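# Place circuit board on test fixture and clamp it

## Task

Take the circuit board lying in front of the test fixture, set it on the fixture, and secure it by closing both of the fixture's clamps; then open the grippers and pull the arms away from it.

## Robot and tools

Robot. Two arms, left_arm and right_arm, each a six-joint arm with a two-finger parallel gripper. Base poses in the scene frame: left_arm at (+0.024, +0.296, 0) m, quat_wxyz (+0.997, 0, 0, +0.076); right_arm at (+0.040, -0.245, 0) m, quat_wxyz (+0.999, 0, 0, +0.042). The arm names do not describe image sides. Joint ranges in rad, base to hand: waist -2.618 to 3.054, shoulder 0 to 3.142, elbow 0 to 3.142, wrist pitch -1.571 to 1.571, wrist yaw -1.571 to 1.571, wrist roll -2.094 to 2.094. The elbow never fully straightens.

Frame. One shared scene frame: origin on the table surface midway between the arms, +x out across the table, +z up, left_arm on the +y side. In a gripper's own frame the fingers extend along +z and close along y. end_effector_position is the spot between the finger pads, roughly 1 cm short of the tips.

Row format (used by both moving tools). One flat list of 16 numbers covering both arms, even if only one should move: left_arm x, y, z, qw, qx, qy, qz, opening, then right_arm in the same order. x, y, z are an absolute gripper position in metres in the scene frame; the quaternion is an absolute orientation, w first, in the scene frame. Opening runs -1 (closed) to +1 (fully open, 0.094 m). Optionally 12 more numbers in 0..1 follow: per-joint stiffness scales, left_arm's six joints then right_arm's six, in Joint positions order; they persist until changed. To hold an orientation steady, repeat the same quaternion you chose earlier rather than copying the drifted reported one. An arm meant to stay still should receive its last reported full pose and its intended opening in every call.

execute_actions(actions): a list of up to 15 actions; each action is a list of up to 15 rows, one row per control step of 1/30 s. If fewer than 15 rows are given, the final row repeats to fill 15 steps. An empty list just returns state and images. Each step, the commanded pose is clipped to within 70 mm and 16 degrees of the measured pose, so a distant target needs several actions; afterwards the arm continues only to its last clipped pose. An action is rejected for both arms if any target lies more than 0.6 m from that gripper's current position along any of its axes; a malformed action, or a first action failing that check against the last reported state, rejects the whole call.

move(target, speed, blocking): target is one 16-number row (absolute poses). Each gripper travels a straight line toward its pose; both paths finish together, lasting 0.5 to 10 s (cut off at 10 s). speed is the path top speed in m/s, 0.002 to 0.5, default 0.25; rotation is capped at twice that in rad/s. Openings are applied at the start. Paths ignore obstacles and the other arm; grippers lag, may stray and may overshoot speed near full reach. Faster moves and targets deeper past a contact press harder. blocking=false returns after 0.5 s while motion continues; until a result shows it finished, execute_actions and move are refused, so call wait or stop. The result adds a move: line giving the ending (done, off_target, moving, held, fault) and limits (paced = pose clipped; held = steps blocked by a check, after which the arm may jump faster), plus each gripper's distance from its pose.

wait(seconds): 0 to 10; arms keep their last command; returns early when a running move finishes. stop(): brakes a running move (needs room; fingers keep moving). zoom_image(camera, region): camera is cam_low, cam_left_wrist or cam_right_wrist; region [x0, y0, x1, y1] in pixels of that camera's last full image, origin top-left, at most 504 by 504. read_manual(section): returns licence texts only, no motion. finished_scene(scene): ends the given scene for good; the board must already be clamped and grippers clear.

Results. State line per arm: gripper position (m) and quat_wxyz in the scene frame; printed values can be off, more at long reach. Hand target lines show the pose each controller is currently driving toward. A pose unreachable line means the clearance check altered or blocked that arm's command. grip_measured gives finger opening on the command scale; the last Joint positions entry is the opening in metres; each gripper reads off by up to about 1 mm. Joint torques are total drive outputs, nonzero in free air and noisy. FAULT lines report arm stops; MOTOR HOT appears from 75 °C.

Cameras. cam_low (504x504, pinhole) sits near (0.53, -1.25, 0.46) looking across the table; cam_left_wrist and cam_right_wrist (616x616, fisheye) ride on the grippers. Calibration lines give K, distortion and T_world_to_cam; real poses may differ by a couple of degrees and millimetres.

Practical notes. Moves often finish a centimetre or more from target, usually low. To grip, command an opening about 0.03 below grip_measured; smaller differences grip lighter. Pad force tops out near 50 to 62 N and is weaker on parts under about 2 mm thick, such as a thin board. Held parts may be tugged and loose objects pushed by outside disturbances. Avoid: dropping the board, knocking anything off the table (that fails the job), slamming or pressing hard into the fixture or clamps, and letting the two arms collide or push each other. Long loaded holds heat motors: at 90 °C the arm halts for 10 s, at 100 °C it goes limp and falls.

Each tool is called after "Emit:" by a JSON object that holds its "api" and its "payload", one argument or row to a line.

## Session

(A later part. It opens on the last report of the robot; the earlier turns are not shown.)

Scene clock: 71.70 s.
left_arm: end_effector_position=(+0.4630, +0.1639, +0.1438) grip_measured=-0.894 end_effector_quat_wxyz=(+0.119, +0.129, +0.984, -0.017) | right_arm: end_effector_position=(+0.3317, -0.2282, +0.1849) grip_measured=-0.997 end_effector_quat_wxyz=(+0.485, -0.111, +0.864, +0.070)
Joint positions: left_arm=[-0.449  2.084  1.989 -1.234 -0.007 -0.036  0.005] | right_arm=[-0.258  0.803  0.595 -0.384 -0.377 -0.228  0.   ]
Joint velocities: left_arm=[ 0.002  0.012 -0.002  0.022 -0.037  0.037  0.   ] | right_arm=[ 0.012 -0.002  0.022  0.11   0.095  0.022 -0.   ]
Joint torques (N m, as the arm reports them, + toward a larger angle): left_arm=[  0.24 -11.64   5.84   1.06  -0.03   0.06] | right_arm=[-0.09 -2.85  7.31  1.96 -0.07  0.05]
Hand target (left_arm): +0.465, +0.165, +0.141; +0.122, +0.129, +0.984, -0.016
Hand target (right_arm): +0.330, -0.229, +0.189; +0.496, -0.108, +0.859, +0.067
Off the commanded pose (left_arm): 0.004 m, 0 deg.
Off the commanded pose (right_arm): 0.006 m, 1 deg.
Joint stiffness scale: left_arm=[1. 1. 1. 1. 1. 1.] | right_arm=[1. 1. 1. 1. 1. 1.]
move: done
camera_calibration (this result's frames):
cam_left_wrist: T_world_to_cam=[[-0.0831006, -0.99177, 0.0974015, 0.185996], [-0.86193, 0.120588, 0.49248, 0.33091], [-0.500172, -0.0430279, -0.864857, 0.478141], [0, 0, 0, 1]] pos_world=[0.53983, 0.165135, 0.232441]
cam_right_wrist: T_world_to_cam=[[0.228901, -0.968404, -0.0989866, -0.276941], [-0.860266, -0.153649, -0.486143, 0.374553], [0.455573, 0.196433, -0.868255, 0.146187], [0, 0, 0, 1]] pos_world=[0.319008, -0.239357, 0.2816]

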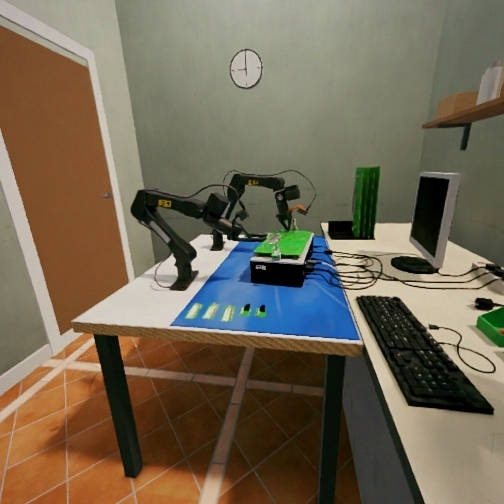

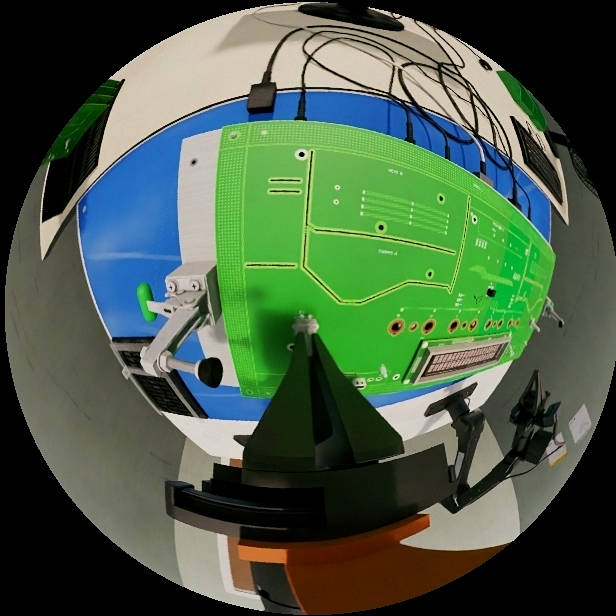

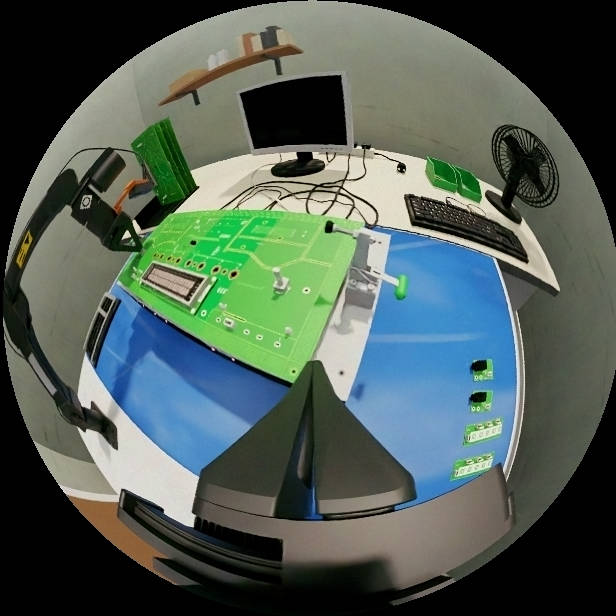

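Emit:
{"api": "execute_actions", "payload": {
  "actions": [
    [[0.464,0.164,0.148,0.122,0.129,0.984,-0.016,-0.95,0.31,-0.21,0.175,0.4957,-0.113,0.8586,0.0653,-1]],
    [[0.464,0.164,0.150,0.122,0.129,0.984,-0.016,-0.7,0.305,-0.19,0.155,0.4957,-0.113,0.8586,0.0653,-1]],
    [[0.460,0.163,0.175,0.122,0.129,0.984,-0.016,-0.7,0.305,-0.18,0.135,0.4957,-0.113,0.8586,0.0653,-1]],
    [[0.45,0.163,0.20,0.15,0.129,0.98,-0.016,-0.7,0.318,-0.18,0.133,0.4957,-0.113,0.8586,0.0653,-1]]
  ]
}}

Emit:
{"api": "zoom_image", "payload": {
  "camera": "cam_low",
  "region": [215, 220, 295, 275]
}}

Scene clock: 74.10 s.
left_arm: end_effector_position=(+0.4531, +0.1632, +0.1979) grip_measured=-0.702 end_effector_quat_wxyz=(+0.151, +0.132, +0.980, -0.020) | right_arm: end_effector_position=(+0.3149, -0.1795, +0.1305) grip_measured=-0.997 end_effector_quat_wxyz=(+0.493, -0.115, +0.860, +0.065)
Joint positions: left_arm=[-0.46   2.022  2.099 -1.343 -0.014 -0.038  0.014] | right_arm=[ 0.104  0.702  0.331 -0.161 -0.064 -0.039  0.   ]
Joint velocities: left_arm=[-0.012  0.007  0.002  0.037 -0.022 -0.081 -0.001] | right_arm=[-0.002  0.002 -0.017  0.022 -0.066 -0.037  0.001]
Joint torques (N m, as the arm reports them, + toward a larger angle): left_arm=[ -0.58 -11.44   6.73   0.89  -0.1   -0.11] | right_arm=[-0.65  1.11  8.69  2.09 -0.07 -0.01]
Hand target (left_arm): +0.450, +0.163, +0.200; +0.150, +0.129, +0.980, -0.016
Hand target (right_arm): +0.318, -0.180, +0.133; +0.496, -0.113, +0.859, +0.065
Off the commanded pose (left_arm): 0.004 m, 1 deg.
Off the commanded pose (right_arm): 0.004 m, 0 deg.
Joint stiffness scale: left_arm=[1. 1. 1. 1. 1. 1.] | right_arm=[1. 1. 1. 1. 1. 1.]
camera_calibration (this result's frames):
cam_left_wrist: T_world_to_cam=[[-0.096687, -0.9898, 0.104627, 0.183603], [-0.889942, 0.133045, 0.436237, 0.317626], [-0.445707, -0.0509339, -0.893728, 0.50228], [0, 0, 0, 1]] pos_world=[0.524291, 0.165055, 0.291132]
cam_right_wrist: T_world_to_cam=[[0.230857, -0.969253, -0.0851639, -0.233906], [-0.851005, -0.158707, -0.500603, 0.339238], [0.471695, 0.188043, -0.861478, 0.0895711], [0, 0, 0, 1]] pos_world=[0.300442, -0.189718, 0.227066]

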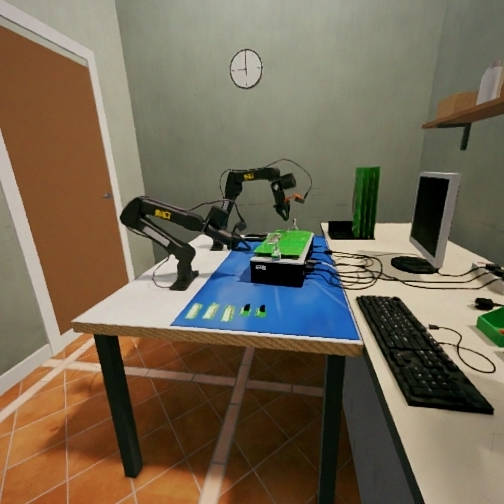

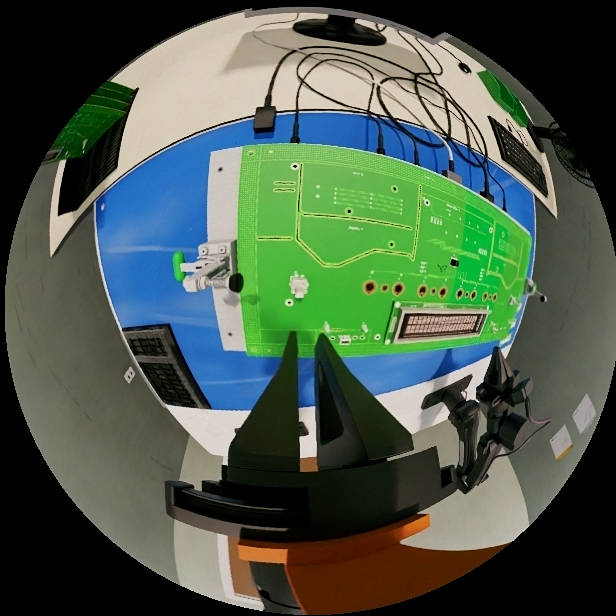

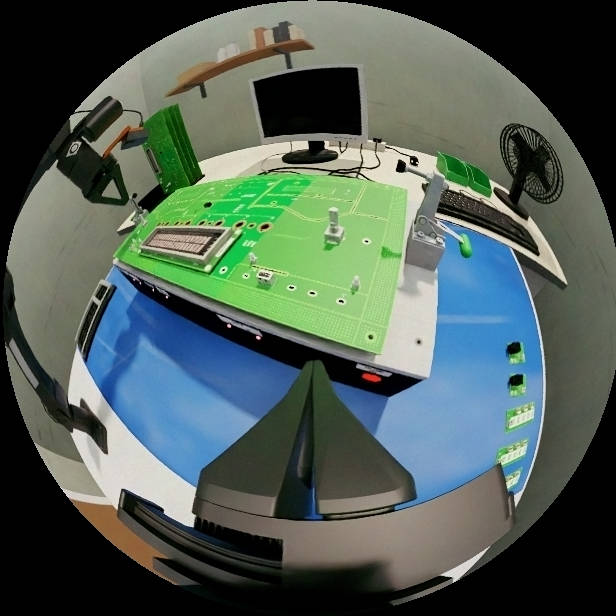

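Region (215, 220, 295, 275) of cam_low's 504x504 image, scaled by 6.300, with more detail than that image has; it fills the top 346 rows of this view, and the rest is white.

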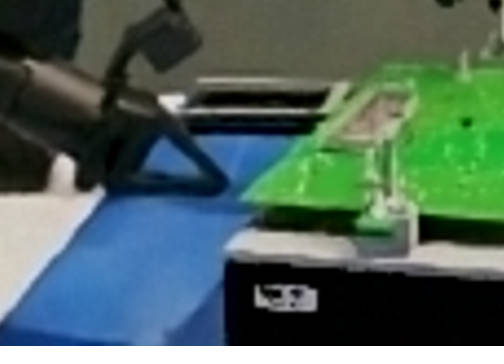

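Emit:
{"api": "move", "payload": {
  "target": [0.40,0.29,0.20,0.4818,0.2314,0.8345,-0.1336,-1,0.336,-0.18,0.133,0.4957,-0.113,0.8586,0.0653,-1],
  "speed": 0.2
}}

Emit:
{"api": "zoom_image", "payload": {
  "camera": "cam_right_wrist",
  "region": [280, 320, 440, 420]
}}

Scene clock: 76.80 s.
left_arm: end_effector_position=(+0.4035, +0.2906, +0.1967) grip_measured=-0.977 end_effector_quat_wxyz=(+0.475, +0.226, +0.839, -0.138) | right_arm: end_effector_position=(+0.3291, -0.1804, +0.1224) grip_measured=-0.997 end_effector_quat_wxyz=(+0.484, -0.111, +0.865, +0.065)
Joint positions: left_arm=[ 0.134  1.333  0.929 -0.317  0.689  0.49   0.001] | right_arm=[ 0.083  0.817  0.342 -0.076 -0.081 -0.043  0.   ]
Joint velocities: left_arm=[ 0.012 -0.012 -0.007 -0.081  0.081 -0.051 -0.002] | right_arm=[ 0.007  0.017 -0.012 -0.037 -0.095 -0.022 -0.   ]
Joint torques (N m, as the arm reports them, + toward a larger angle): left_arm=[ 0.49 -6.63  6.57  1.74  0.43  0.13] | right_arm=[-0.72  0.3  10.14  2.11 -0.11 -0.07]
Hand target (left_arm): +0.401, +0.290, +0.201; +0.484, +0.233, +0.832, -0.137
Hand target (right_arm): +0.335, -0.180, +0.133; +0.496, -0.113, +0.859, +0.065
Off the commanded pose (left_arm): 0.005 m, 1 deg.
Off the commanded pose (right_arm): 0.013 m, 2 deg.
Joint stiffness scale: left_arm=[1. 1. 1. 1. 1. 1.] | right_arm=[1. 1. 1. 1. 1. 1.]
move: off_target (right_arm)
camera_calibration (this result's frames):
cam_left_wrist: T_world_to_cam=[[-0.451304, -0.867774, 0.208069, 0.392282], [-0.879362, 0.3928, -0.269131, 0.316087], [0.151815, -0.304428, -0.94036, 0.327274], [0, 0, 0, 1]] pos_world=[0.405308, 0.315885, 0.311203]
cam_right_wrist: T_world_to_cam=[[0.223088, -0.970446, -0.0920165, -0.235536], [-0.862147, -0.152375, -0.483202, 0.349771], [0.4549, 0.187128, -0.87066, 0.0825623], [0, 0, 0, 1]] pos_world=[0.316541, -0.190728, 0.21922]

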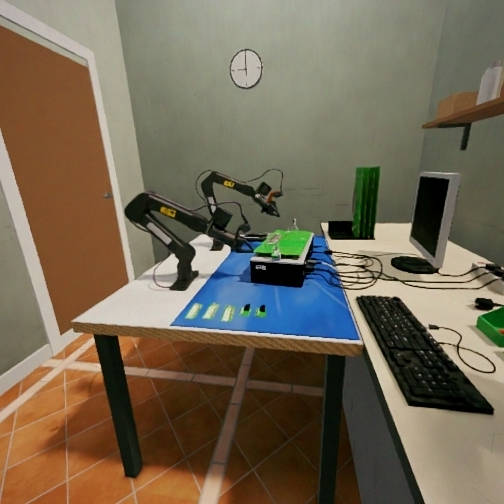

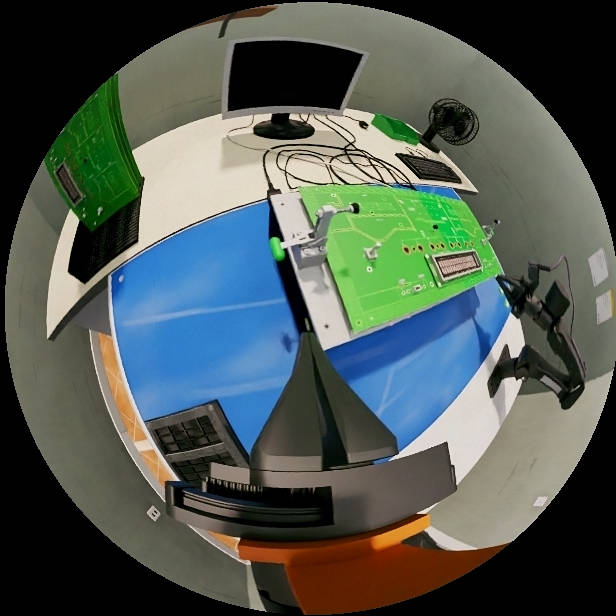

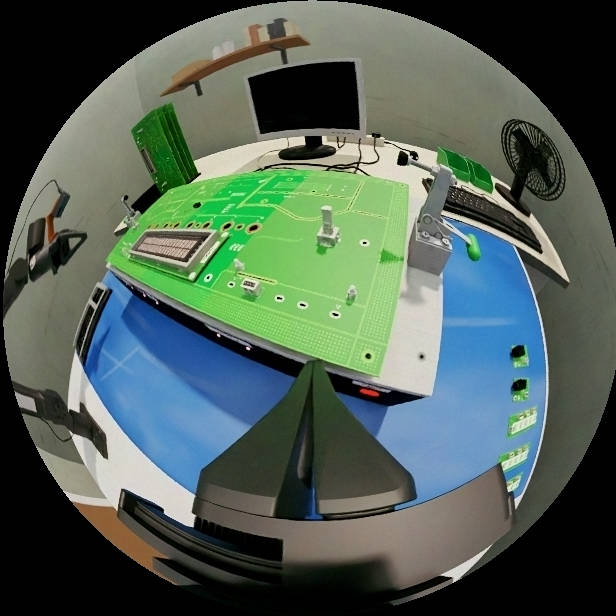

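Region (280, 320, 440, 420) of cam_right_wrist's 616x616 image, scaled by 3.150, with more detail than that image has; it fills the top 315 rows of this view, and the rest is white.

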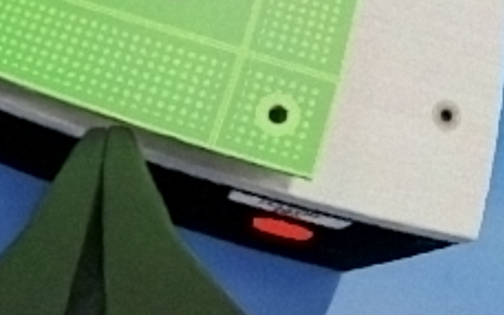

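Emit:
{"api": "execute_actions", "payload": {
  "actions": [
    [[0.42,0.31,0.17,0.4818,0.2314,0.8345,-0.1336,-1,0.333,-0.18,0.140,0.4957,-0.113,0.8586,0.0653,-1]],
    [[0.44,0.31,0.14,0.4818,0.2314,0.8345,-0.1336,-1,0.337,-0.18,0.141,0.4957,-0.113,0.8586,0.0653,-1]],
    [[0.44,0.305,0.125,0.4818,0.2314,0.8345,-0.1336,-1,0.339,-0.18,0.141,0.4957,-0.113,0.8586,0.0653,-1]]
  ]
}}

Emit:
{"api": "zoom_image", "payload": {
  "camera": "cam_right_wrist",
  "region": [280, 320, 440, 420]
}}

Emit:
{"api": "zoom_image", "payload": {
  "camera": "cam_low",
  "region": [225, 230, 285, 270]
}}

Scene clock: 78.47 s.
left_arm: end_effector_position=(+0.4406, +0.3077, +0.1294) grip_measured=-0.978 end_effector_quat_wxyz=(+0.484, +0.234, +0.833, -0.129) | right_arm: end_effector_position=(+0.3325, -0.1795, +0.1335) grip_measured=-0.997 end_effector_quat_wxyz=(+0.490, -0.112, +0.862, +0.066)
Joint positions: left_arm=[0.153 1.578 0.849 0.018 0.701 0.52  0.001] | right_arm=[ 0.083  0.817  0.376 -0.097 -0.082 -0.044  0.   ]
Joint velocities: left_arm=[-0.002  0.017 -0.012 -0.037 -0.022  0.022 -0.   ] | right_arm=[-0.022  0.002 -0.017  0.007  0.066 -0.022 -0.   ]
Joint torques (N m, as the arm reports them, + toward a larger angle): left_arm=[-0.55 -6.45  6.18  1.75  0.27 -0.11] | right_arm=[-0.93  1.08 10.33  2.06 -0.11 -0.07]
Hand target (left_arm): +0.440, +0.305, +0.125; +0.481, +0.232, +0.835, -0.134
Hand target (right_arm): +0.339, -0.180, +0.141; +0.496, -0.113, +0.859, +0.065
Off the commanded pose (left_arm): 0.005 m, 1 deg.
Off the commanded pose (right_arm): 0.010 m, 1 deg.
Joint stiffness scale: left_arm=[1. 1. 1. 1. 1. 1.] | right_arm=[1. 1. 1. 1. 1. 1.]
camera_calibration (this result's frames):
cam_left_wrist: T_world_to_cam=[[-0.460586, -0.868868, 0.181465, 0.44577], [-0.870309, 0.401893, -0.284683, 0.319117], [0.174423, -0.289052, -0.94129, 0.249091], [0, 0, 0, 1]] pos_world=[0.439599, 0.331064, 0.244423]
cam_right_wrist: T_world_to_cam=[[0.22634, -0.969816, -0.0906984, -0.235596], [-0.855287, -0.153323, -0.494951, 0.357352], [0.466105, 0.189601, -0.864174, 0.0863605], [0, 0, 0, 1]] pos_world=[0.31871, -0.190068, 0.230134]

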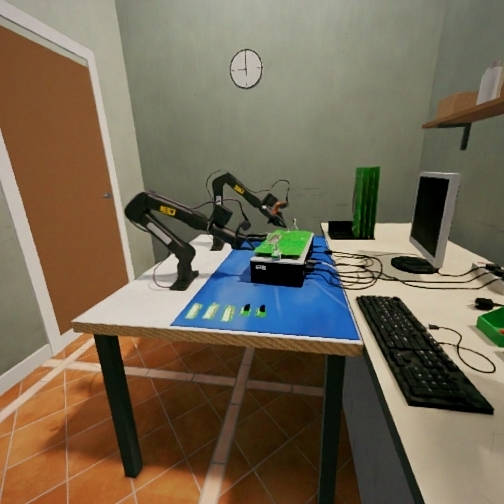

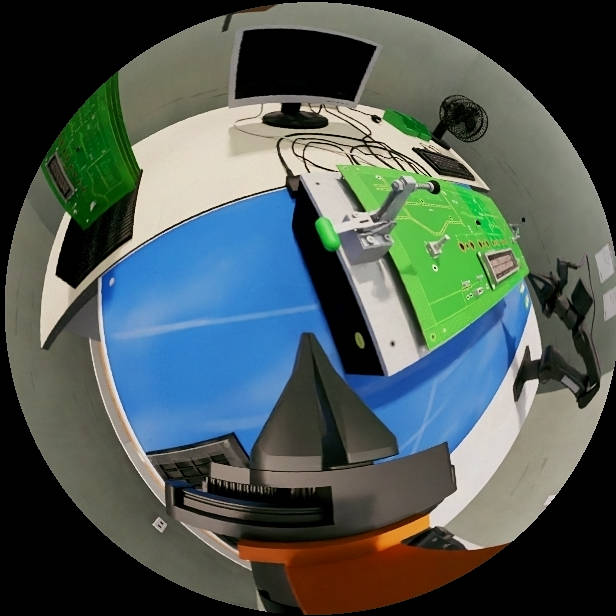

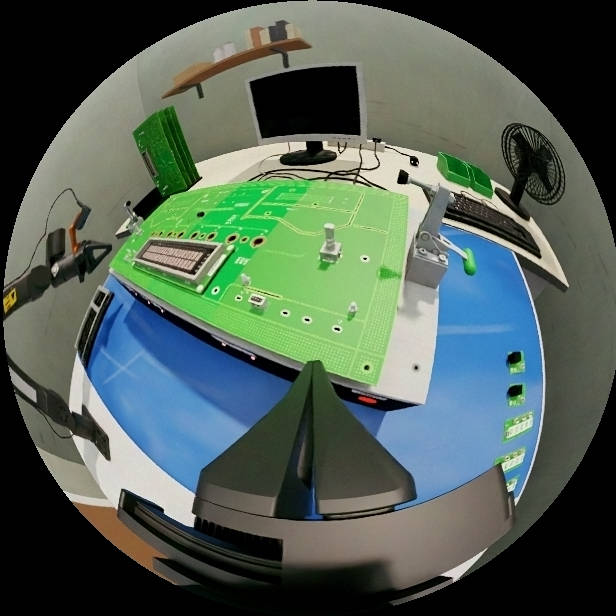

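Region (280, 320, 440, 420) of cam_right_wrist's 616x616 image, scaled by 3.150, with more detail than that image has; it fills the top 315 rows of this view, and the rest is white.

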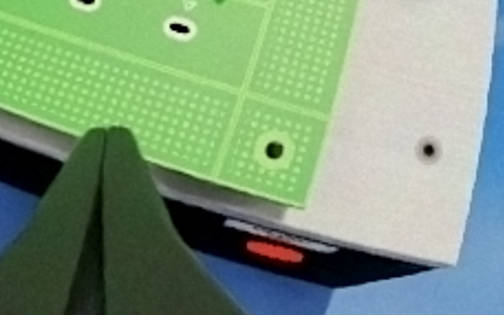

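Region (225, 230, 285, 270) of cam_low's 504x504 image, scaled by 8.400, with more detail than that image has.

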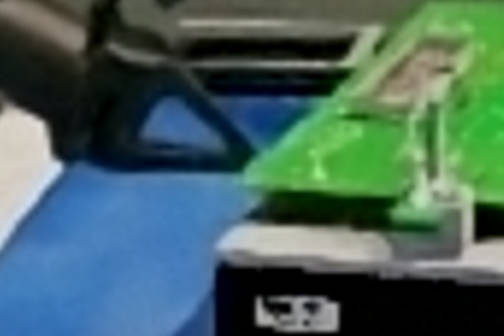

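Emit:
{"api": "execute_actions", "payload": {
  "actions": [
    [[0.44,0.305,0.12,0.4818,0.2314,0.8345,-0.1336,-1,0.340,-0.18,0.140,0.4957,-0.113,0.8586,0.0653,-1]],
    [[0.44,0.305,0.12,0.4818,0.2314,0.8345,-0.1336,-1,0.3415,-0.18,0.140,0.4957,-0.113,0.8586,0.0653,-1]],
    [[0.44,0.305,0.12,0.4818,0.2314,0.8345,-0.1336,-1,0.343,-0.18,0.140,0.4957,-0.113,0.8586,0.0653,-1]]
  ]
}}

Emit:
{"api": "zoom_image", "payload": {
  "camera": "cam_right_wrist",
  "region": [280, 320, 440, 420]
}}

Scene clock: 81.73 s.
left_arm: end_effector_position=(+0.4418, +0.3082, +0.1300) grip_measured=-0.978 end_effector_quat_wxyz=(+0.490, +0.235, +0.830, -0.125) | right_arm: end_effector_position=(+0.3364, -0.1795, +0.1310) grip_measured=-0.997 end_effector_quat_wxyz=(+0.486, -0.111, +0.864, +0.067)
Joint positions: left_arm=[0.153 1.578 0.839 0.046 0.7   0.518 0.001] | right_arm=[ 0.076  0.85   0.382 -0.079 -0.089 -0.046  0.   ]
Joint velocities: left_arm=[ 0.012  0.017 -0.007 -0.037  0.022 -0.007  0.   ] | right_arm=[ 0.017  0.002  0.002  0.022 -0.095 -0.007  0.001]
Joint torques (N m, as the arm reports them, + toward a larger angle): left_arm=[-0.52 -5.59  5.96  1.76  0.26 -0.1 ] | right_arm=[-0.73  0.26 10.07  2.09 -0.08 -0.07]
Hand target (left_arm): +0.440, +0.305, +0.120; +0.482, +0.231, +0.835, -0.134
Hand target (right_arm): +0.343, -0.180, +0.140; +0.496, -0.113, +0.859, +0.065
Off the commanded pose (left_arm): 0.011 m, 2 deg.
Off the commanded pose (right_arm): 0.011 m, 1 deg.
Joint stiffness scale: left_arm=[1. 1. 1. 1. 1. 1.] | right_arm=[1. 1. 1. 1. 1. 1.]
camera_calibration (this result's frames):
cam_left_wrist: T_world_to_cam=[[-0.462285, -0.870311, 0.169857, 0.449337], [-0.86611, 0.402102, -0.296929, 0.31979], [0.19012, -0.284381, -0.939671, 0.240972], [0, 0, 0, 1]] pos_world=[0.438882, 0.331003, 0.245066]
cam_right_wrist: T_world_to_cam=[[0.226101, -0.96961, -0.0934637, -0.236204], [-0.859386, -0.153379, -0.487781, 0.359907], [0.458622, 0.190609, -0.867948, 0.0856032], [0, 0, 0, 1]] pos_world=[0.323446, -0.190141, 0.227778]

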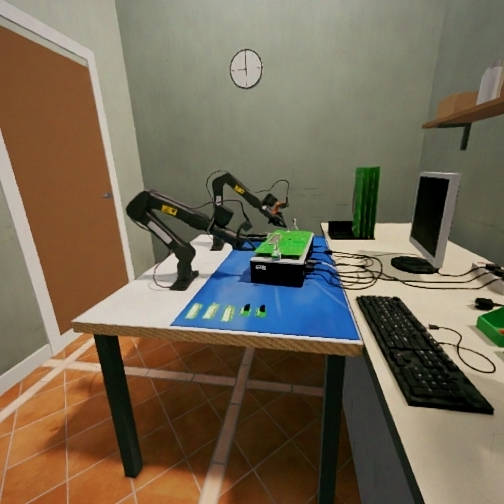

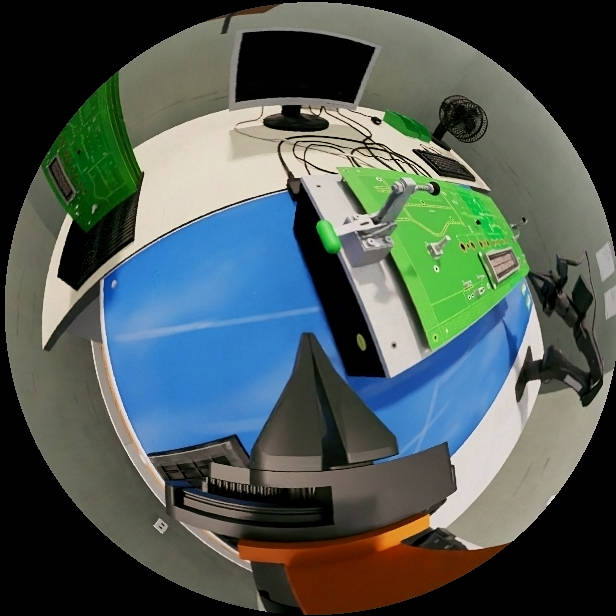

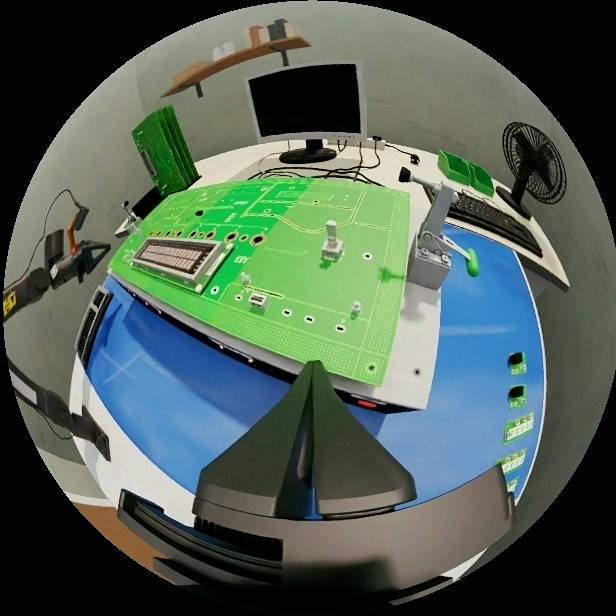

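Region (280, 320, 440, 420) of cam_right_wrist's 616x616 image, scaled by 3.150, with more detail than that image has; it fills the top 315 rows of this view, and the rest is white.

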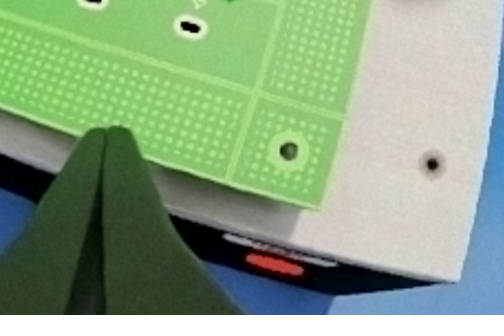

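Emit:
{"api": "execute_actions", "payload": {
  "actions": [
    [[0.44,0.305,0.12,0.4818,0.2314,0.8345,-0.1336,-1,0.344,-0.18,0.140,0.4957,-0.113,0.8586,0.0653,-1]]
  ]
}}

Emit:
{"api": "zoom_image", "payload": {
  "camera": "cam_right_wrist",
  "region": [260, 300, 460, 440]
}}

Scene clock: 82.77 s.
left_arm: end_effector_position=(+0.4418, +0.3082, +0.1300) grip_measured=-0.978 end_effector_quat_wxyz=(+0.490, +0.235, +0.830, -0.125) | right_arm: end_effector_position=(+0.3367, -0.1792, +0.1317) grip_measured=-0.997 end_effector_quat_wxyz=(+0.488, -0.112, +0.863, +0.067)
Joint positions: left_arm=[0.153 1.578 0.839 0.046 0.7   0.518 0.001] | right_arm=[ 0.076  0.85   0.382 -0.076 -0.09  -0.046  0.   ]
Joint velocities: left_arm=[-0.012 -0.007 -0.007 -0.081  0.081 -0.037  0.001] | right_arm=[-0.002 -0.007 -0.002  0.051  0.007 -0.037  0.001]
Joint torques (N m, as the arm reports them, + toward a larger angle): left_arm=[-0.51 -5.56  5.95  1.76  0.25 -0.1 ] | right_arm=[-0.83  0.77 10.24  2.13 -0.08 -0.07]
Hand target (left_arm): +0.440, +0.305, +0.120; +0.482, +0.231, +0.835, -0.134
Hand target (right_arm): +0.344, -0.180, +0.140; +0.496, -0.113, +0.859, +0.065
Off the commanded pose (left_arm): 0.011 m, 2 deg.
Off the commanded pose (right_arm): 0.011 m, 1 deg.
Joint stiffness scale: left_arm=[1. 1. 1. 1. 1. 1.] | right_arm=[1. 1. 1. 1. 1. 1.]
camera_calibration (this result's frames):
cam_left_wrist: T_world_to_cam=[[-0.462285, -0.870311, 0.169857, 0.449337], [-0.86611, 0.402102, -0.296929, 0.31979], [0.19012, -0.284381, -0.939671, 0.240972], [0, 0, 0, 1]] pos_world=[0.438882, 0.331003, 0.245066]
cam_right_wrist: T_world_to_cam=[[0.228033, -0.969164, -0.09339, -0.23648], [-0.857629, -0.154525, -0.490504, 0.360119], [0.460948, 0.191945, -0.86642, 0.0852194], [0, 0, 0, 1]] pos_world=[0.323492, -0.189898, 0.228391]

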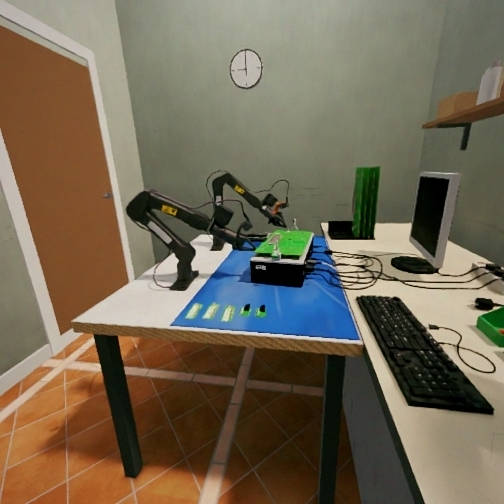

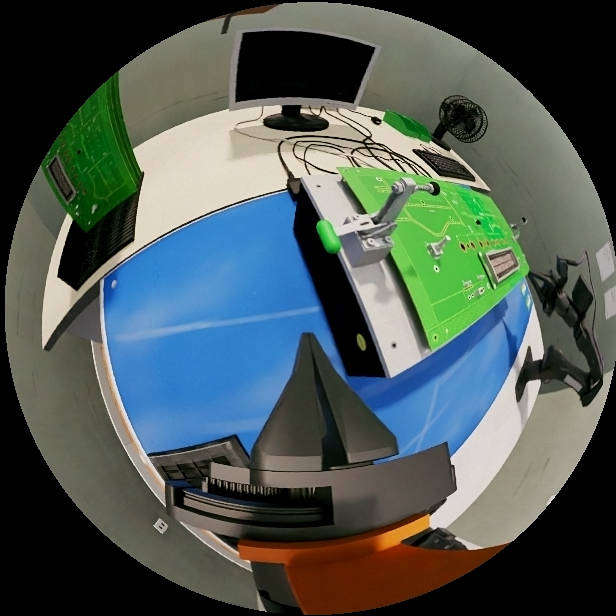

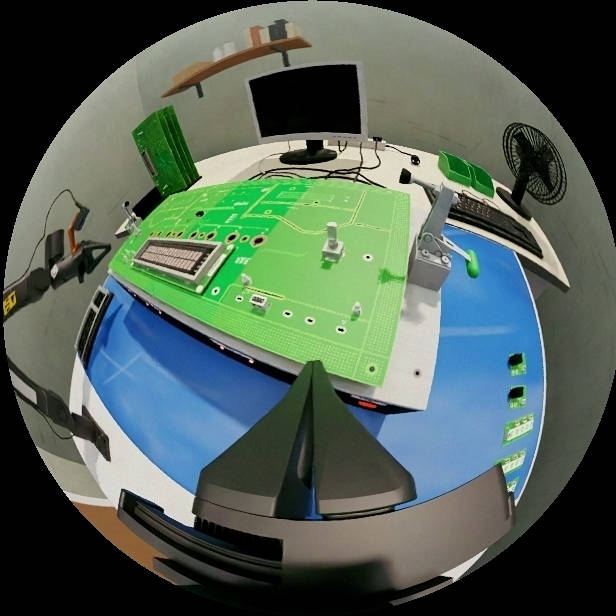

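Region (260, 300, 460, 440) of cam_right_wrist's 616x616 image, scaled by 2.520, with more detail than that image has; it fills the top 353 rows of this view, and the rest is white.

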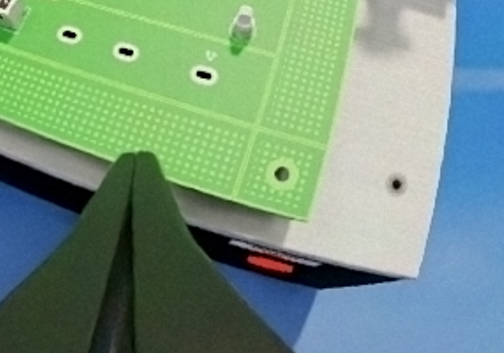

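Emit:
{"api": "execute_actions", "payload": {
  "actions": [
    [[0.44,0.305,0.12,0.4818,0.2314,0.8345,-0.1336,-1,0.3455,-0.18,0.140,0.4957,-0.113,0.8586,0.0653,-1]]
  ]
}}

Emit:
{"api": "zoom_image", "payload": {
  "camera": "cam_right_wrist",
  "region": [300, 330, 420, 410]
}}

Scene clock: 83.33 s.
left_arm: end_effector_position=(+0.4418, +0.3082, +0.1300) grip_measured=-0.978 end_effector_quat_wxyz=(+0.490, +0.235, +0.830, -0.125) | right_arm: end_effector_position=(+0.3393, -0.1797, +0.1311) grip_measured=-0.997 end_effector_quat_wxyz=(+0.487, -0.111, +0.864, +0.067)
Joint positions: left_arm=[0.153 1.578 0.839 0.046 0.7   0.518 0.001] | right_arm=[ 0.073  0.867  0.386 -0.065 -0.091 -0.047  0.   ]
Joint velocities: left_arm=[ 0.012  0.002  0.012 -0.066 -0.007 -0.022 -0.   ] | right_arm=[ 0.012 -0.017 -0.007  0.022  0.037 -0.051  0.   ]
Joint torques (N m, as the arm reports them, + toward a larger angle): left_arm=[-0.53 -5.59  5.95  1.77  0.26 -0.1 ] | right_arm=[-0.69 -0.04 10.06  2.08 -0.09 -0.07]
Hand target (left_arm): +0.440, +0.305, +0.120; +0.482, +0.231, +0.835, -0.134
Hand target (right_arm): +0.345, -0.180, +0.140; +0.496, -0.113, +0.859, +0.065
Off the commanded pose (left_arm): 0.011 m, 2 deg.
Off the commanded pose (right_arm): 0.011 m, 1 deg.
Joint stiffness scale: left_arm=[1. 1. 1. 1. 1. 1.] | right_arm=[1. 1. 1. 1. 1. 1.]
camera_calibration (this result's frames):
cam_left_wrist: T_world_to_cam=[[-0.462285, -0.870311, 0.169857, 0.449337], [-0.86611, 0.402102, -0.296929, 0.31979], [0.19012, -0.284381, -0.939671, 0.240972], [0, 0, 0, 1]] pos_world=[0.438882, 0.331003, 0.245066]
cam_right_wrist: T_world_to_cam=[[0.225575, -0.969768, -0.0930965, -0.236886], [-0.859026, -0.152914, -0.488562, 0.362478], [0.459555, 0.190179, -0.867549, 0.0838574], [0, 0, 0, 1]] pos_world=[0.326277, -0.190244, 0.22779]

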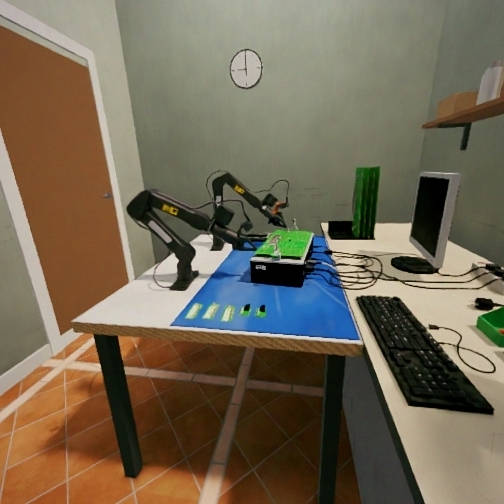

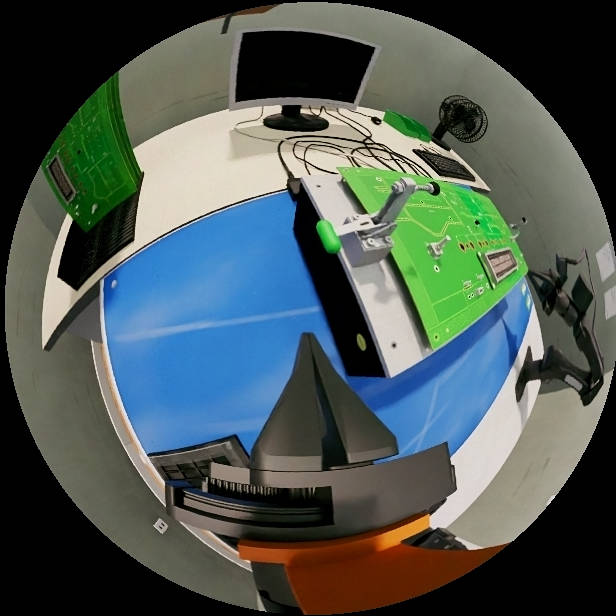

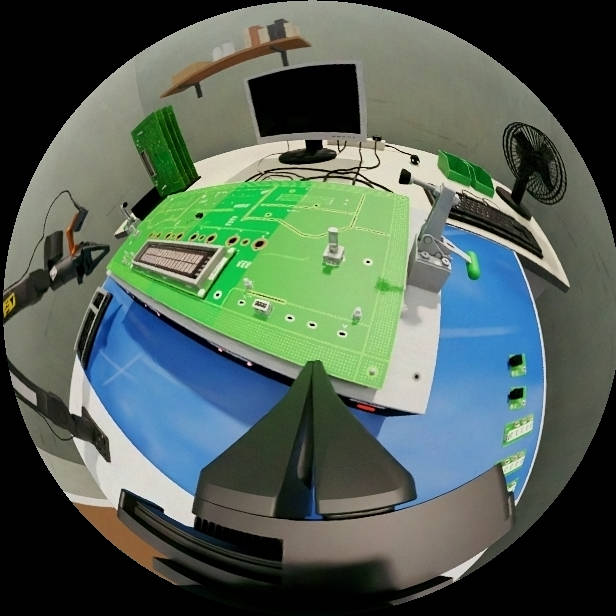

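Region (300, 330, 420, 410) of cam_right_wrist's 616x616 image, scaled by 4.200, with more detail than that image has.

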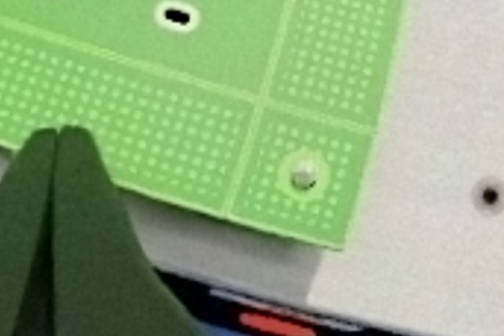

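Emit:
{"api": "execute_actions", "payload": {
  "actions": [
    [[0.45,0.30,0.11,0.4818,0.2314,0.8345,-0.1336,-1,0.31,-0.19,0.145,0.4957,-0.113,0.8586,0.0653,-1]],
    [[0.46,0.292,0.108,0.4818,0.2314,0.8345,-0.1336,-1,0.31,-0.24,0.145,0.4957,-0.113,0.8586,0.0653,-1]],
    [[0.465,0.288,0.108,0.4818,0.2314,0.8345,-0.1336,-1,0.32,-0.29,0.14,0.4957,-0.113,0.8586,0.0653,-1]],
    [[0.465,0.288,0.108,0.4818,0.2314,0.8345,-0.1336,-1,0.36,-0.29,0.128,0.4957,-0.113,0.8586,0.0653,-1]],
    [[0.465,0.288,0.108,0.4818,0.2314,0.8345,-0.1336,-1,0.385,-0.285,0.125,0.4957,-0.113,0.8586,0.0653,-1]]
  ]
}}

Scene clock: 86.00 s.
left_arm: end_effector_position=(+0.4566, +0.2888, +0.1002) grip_measured=-0.977 end_effector_quat_wxyz=(+0.472, +0.229, +0.840, -0.136) | right_arm: end_effector_position=(+0.3775, -0.2847, +0.1177) grip_measured=-0.997 end_effector_quat_wxyz=(+0.488, -0.111, +0.863, +0.067)
Joint positions: left_arm=[0.079 1.683 0.839 0.141 0.644 0.457 0.001] | right_arm=[-0.488  1.202  0.498  0.052 -0.56  -0.377  0.   ]
Joint velocities: left_arm=[-0.012  0.002 -0.002  0.007 -0.007 -0.037 -0.001] | right_arm=[ 0.002 -0.002 -0.012  0.051  0.007  0.125  0.   ]
Joint torques (N m, as the arm reports them, + toward a larger angle): left_arm=[-0.57 -6.98  8.68  1.78  0.24 -0.11] | right_arm=[ 0.75 -2.22  9.49  1.88 -0.21  0.02]
Hand target (left_arm): +0.465, +0.288, +0.108; +0.482, +0.232, +0.835, -0.134
Hand target (right_arm): +0.385, -0.285, +0.125; +0.496, -0.113, +0.859, +0.065
Off the commanded pose (left_arm): 0.012 m, 1 deg.
Off the commanded pose (right_arm): 0.010 m, 1 deg.
Joint stiffness scale: left_arm=[1. 1. 1. 1. 1. 1.] | right_arm=[1. 1. 1. 1. 1. 1.]
camera_calibration (this result's frames):
cam_left_wrist: T_world_to_cam=[[-0.454213, -0.867657, 0.202146, 0.436694], [-0.878723, 0.398946, -0.262082, 0.334685], [0.146752, -0.296672, -0.943637, 0.228346], [0, 0, 0, 1]] pos_world=[0.458937, 0.313123, 0.214914]
cam_right_wrist: T_world_to_cam=[[0.226624, -0.969469, -0.0936595, -0.348823], [-0.857225, -0.152881, -0.491725, 0.37237], [0.462393, 0.191724, -0.865699, 0.0738017], [0, 0, 0, 1]] pos_world=[0.364131, -0.295395, 0.214323]

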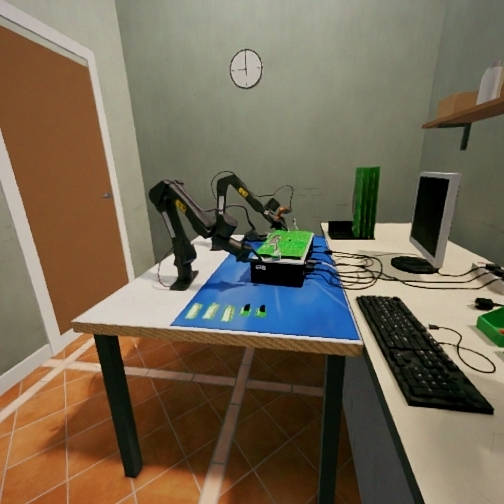

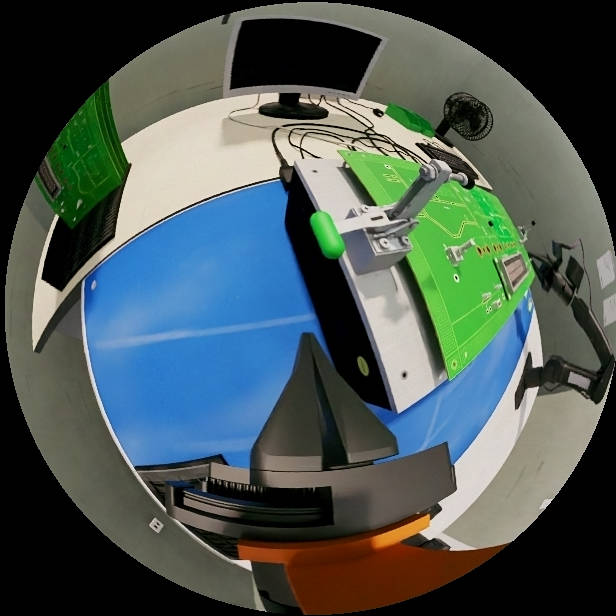

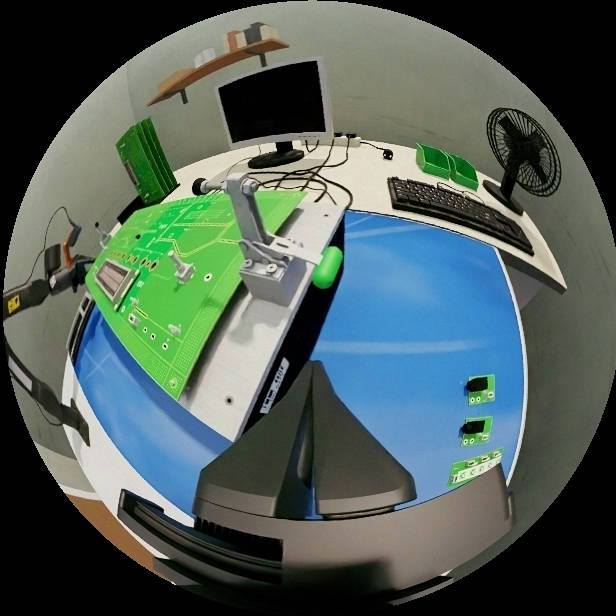

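Emit:
{"api": "execute_actions", "payload": {
  "actions": [
    [[0.485,0.278,0.114,0.4818,0.2314,0.8345,-0.1336,-1,0.405,-0.282,0.12,0.4957,-0.113,0.8586,0.0653,-1]],
    [[0.50,0.272,0.114,0.4818,0.2314,0.8345,-0.1336,-1,0.425,-0.28,0.118,0.4957,-0.113,0.8586,0.0653,-1]]
  ]
}}

Scene clock: 87.10 s.
left_arm: end_effector_position=(+0.4925, +0.2729, +0.1064) grip_measured=-0.977 end_effector_quat_wxyz=(+0.474, +0.232, +0.838, -0.135) | right_arm: end_effector_position=(+0.4177, -0.2800, +0.1115) grip_measured=-0.997 end_effector_quat_wxyz=(+0.489, -0.112, +0.863, +0.067)
Joint positions: left_arm=[0.01  1.779 0.972 0.14  0.592 0.408 0.001] | right_arm=[-0.405  1.386  0.586  0.178 -0.494 -0.321  0.   ]
Joint velocities: left_arm=[ 0.002  0.002  0.002 -0.007  0.037  0.11   0.001] | right_arm=[-0.007  0.002 -0.002  0.007  0.007 -0.051  0.001]
Joint torques (N m, as the arm reports them, + toward a larger angle): left_arm=[-0.41 -8.24  9.02  1.74  0.2  -0.07] | right_arm=[ 0.59 -3.94  9.17  1.86 -0.21  0.04]
Hand target (left_arm): +0.500, +0.272, +0.114; +0.482, +0.232, +0.835, -0.133
Hand target (right_arm): +0.425, -0.280, +0.118; +0.496, -0.113, +0.859, +0.065
Off the commanded pose (left_arm): 0.011 m, 1 deg.
Off the commanded pose (right_arm): 0.010 m, 1 deg.
Joint stiffness scale: left_arm=[1. 1. 1. 1. 1. 1.] | right_arm=[1. 1. 1. 1. 1. 1.]
camera_calibration (this result's frames):
cam_left_wrist: T_world_to_cam=[[-0.458006, -0.866881, 0.196843, 0.440181], [-0.875888, 0.402255, -0.26648, 0.372426], [0.151825, -0.294462, -0.943526, 0.221145], [0, 0, 0, 1]] pos_world=[0.494233, 0.296893, 0.221253]
cam_right_wrist: T_world_to_cam=[[0.227493, -0.9694, -0.0922562, -0.354513], [-0.85663, -0.154172, -0.492357, 0.403971], [0.463068, 0.191037, -0.86549, 0.0484558], [0, 0, 0, 1]] pos_world=[0.404265, -0.29064, 0.20813]

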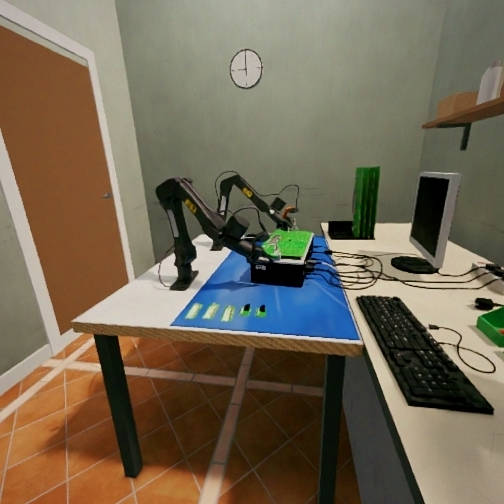

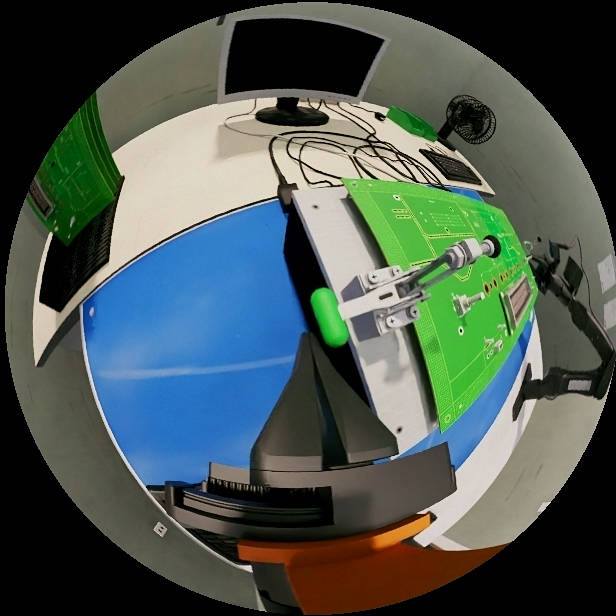

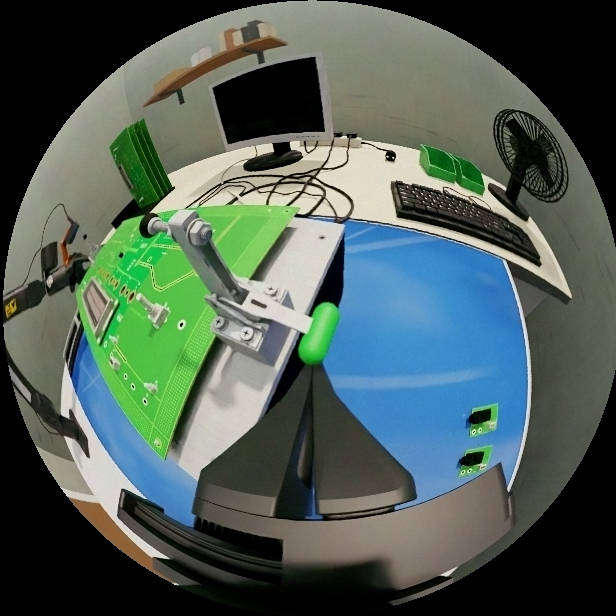

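Emit:
{"api": "execute_actions", "payload": {
  "actions": [
    [[0.512,0.27,0.114,0.4818,0.2314,0.8345,-0.1336,-1,0.435,-0.283,0.118,0.4957,-0.113,0.8586,0.0653,-1]],
    [[0.512,0.27,0.135,0.4818,0.2314,0.8345,-0.1336,-1,0.435,-0.283,0.138,0.4957,-0.113,0.8586,0.0653,-1]],
    [[0.512,0.266,0.15,0.4818,0.2314,0.8345,-0.1336,-1,0.435,-0.279,0.153,0.4957,-0.113,0.8586,0.0653,-1]]
  ]
}}

Scene clock: 88.70 s.
left_arm: end_effector_position=(+0.5113, +0.2717, +0.1367) grip_measured=-0.978 end_effector_quat_wxyz=(+0.478, +0.229, +0.838, -0.128) | right_arm: end_effector_position=(+0.4331, -0.2805, +0.1402) grip_measured=-0.997 end_effector_quat_wxyz=(+0.486, -0.111, +0.864, +0.068)
Joint positions: left_arm=[-0.007  1.778  1.101  0.028  0.566  0.391  0.001] | right_arm=[-0.388  1.384  0.716  0.045 -0.48  -0.31   0.   ]
Joint velocities: left_arm=[-0.017 -0.022 -0.017 -0.051 -0.007 -0.066  0.   ] | right_arm=[ 0.002 -0.007  0.007 -0.066 -0.037 -0.022  0.001]
Joint torques (N m, as the arm reports them, + toward a larger angle): left_arm=[ -0.82 -10.7    9.1    1.49   0.28  -0.09] | right_arm=[ 0.57 -7.1   9.28  1.68 -0.12  0.08]
Hand target (left_arm): +0.512, +0.266, +0.150; +0.482, +0.231, +0.834, -0.134
Hand target (right_arm): +0.435, -0.279, +0.153; +0.496, -0.113, +0.858, +0.065
Off the commanded pose (left_arm): 0.014 m, 1 deg.
Off the commanded pose (right_arm): 0.013 m, 1 deg.
Joint stiffness scale: left_arm=[1. 1. 1. 1. 1. 1.] | right_arm=[1. 1. 1. 1. 1. 1.]
camera_calibration (this result's frames):
cam_left_wrist: T_world_to_cam=[[-0.448931, -0.873652, 0.187597, 0.440188], [-0.878541, 0.393209, -0.271204, 0.40192], [0.163173, -0.286564, -0.944063, 0.238646], [0, 0, 0, 1]] pos_world=[0.511777, 0.29492, 0.251721]
cam_right_wrist: T_world_to_cam=[[0.226318, -0.969397, -0.0951263, -0.35495], [-0.859314, -0.152719, -0.488115, 0.432132], [0.458649, 0.192212, -0.86758, 0.0688416], [0, 0, 0, 1]] pos_world=[0.420095, -0.291325, 0.236891]

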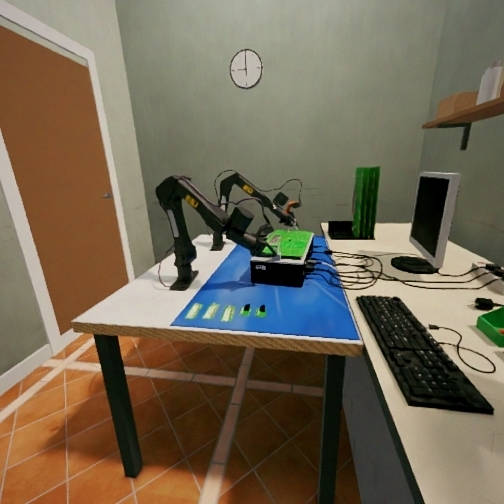

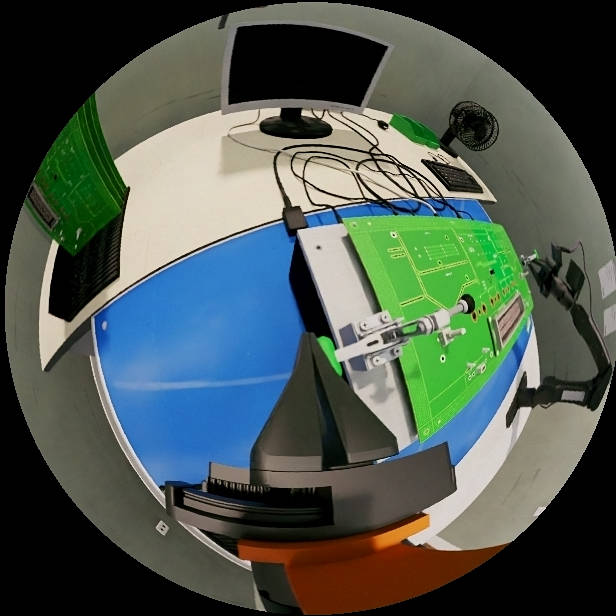

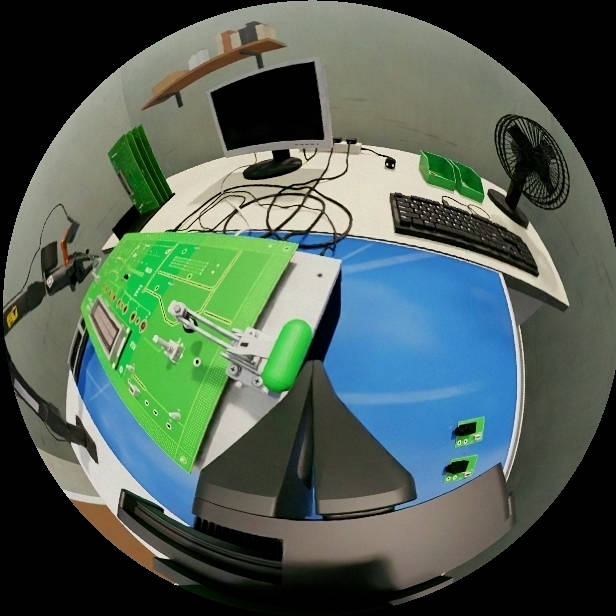

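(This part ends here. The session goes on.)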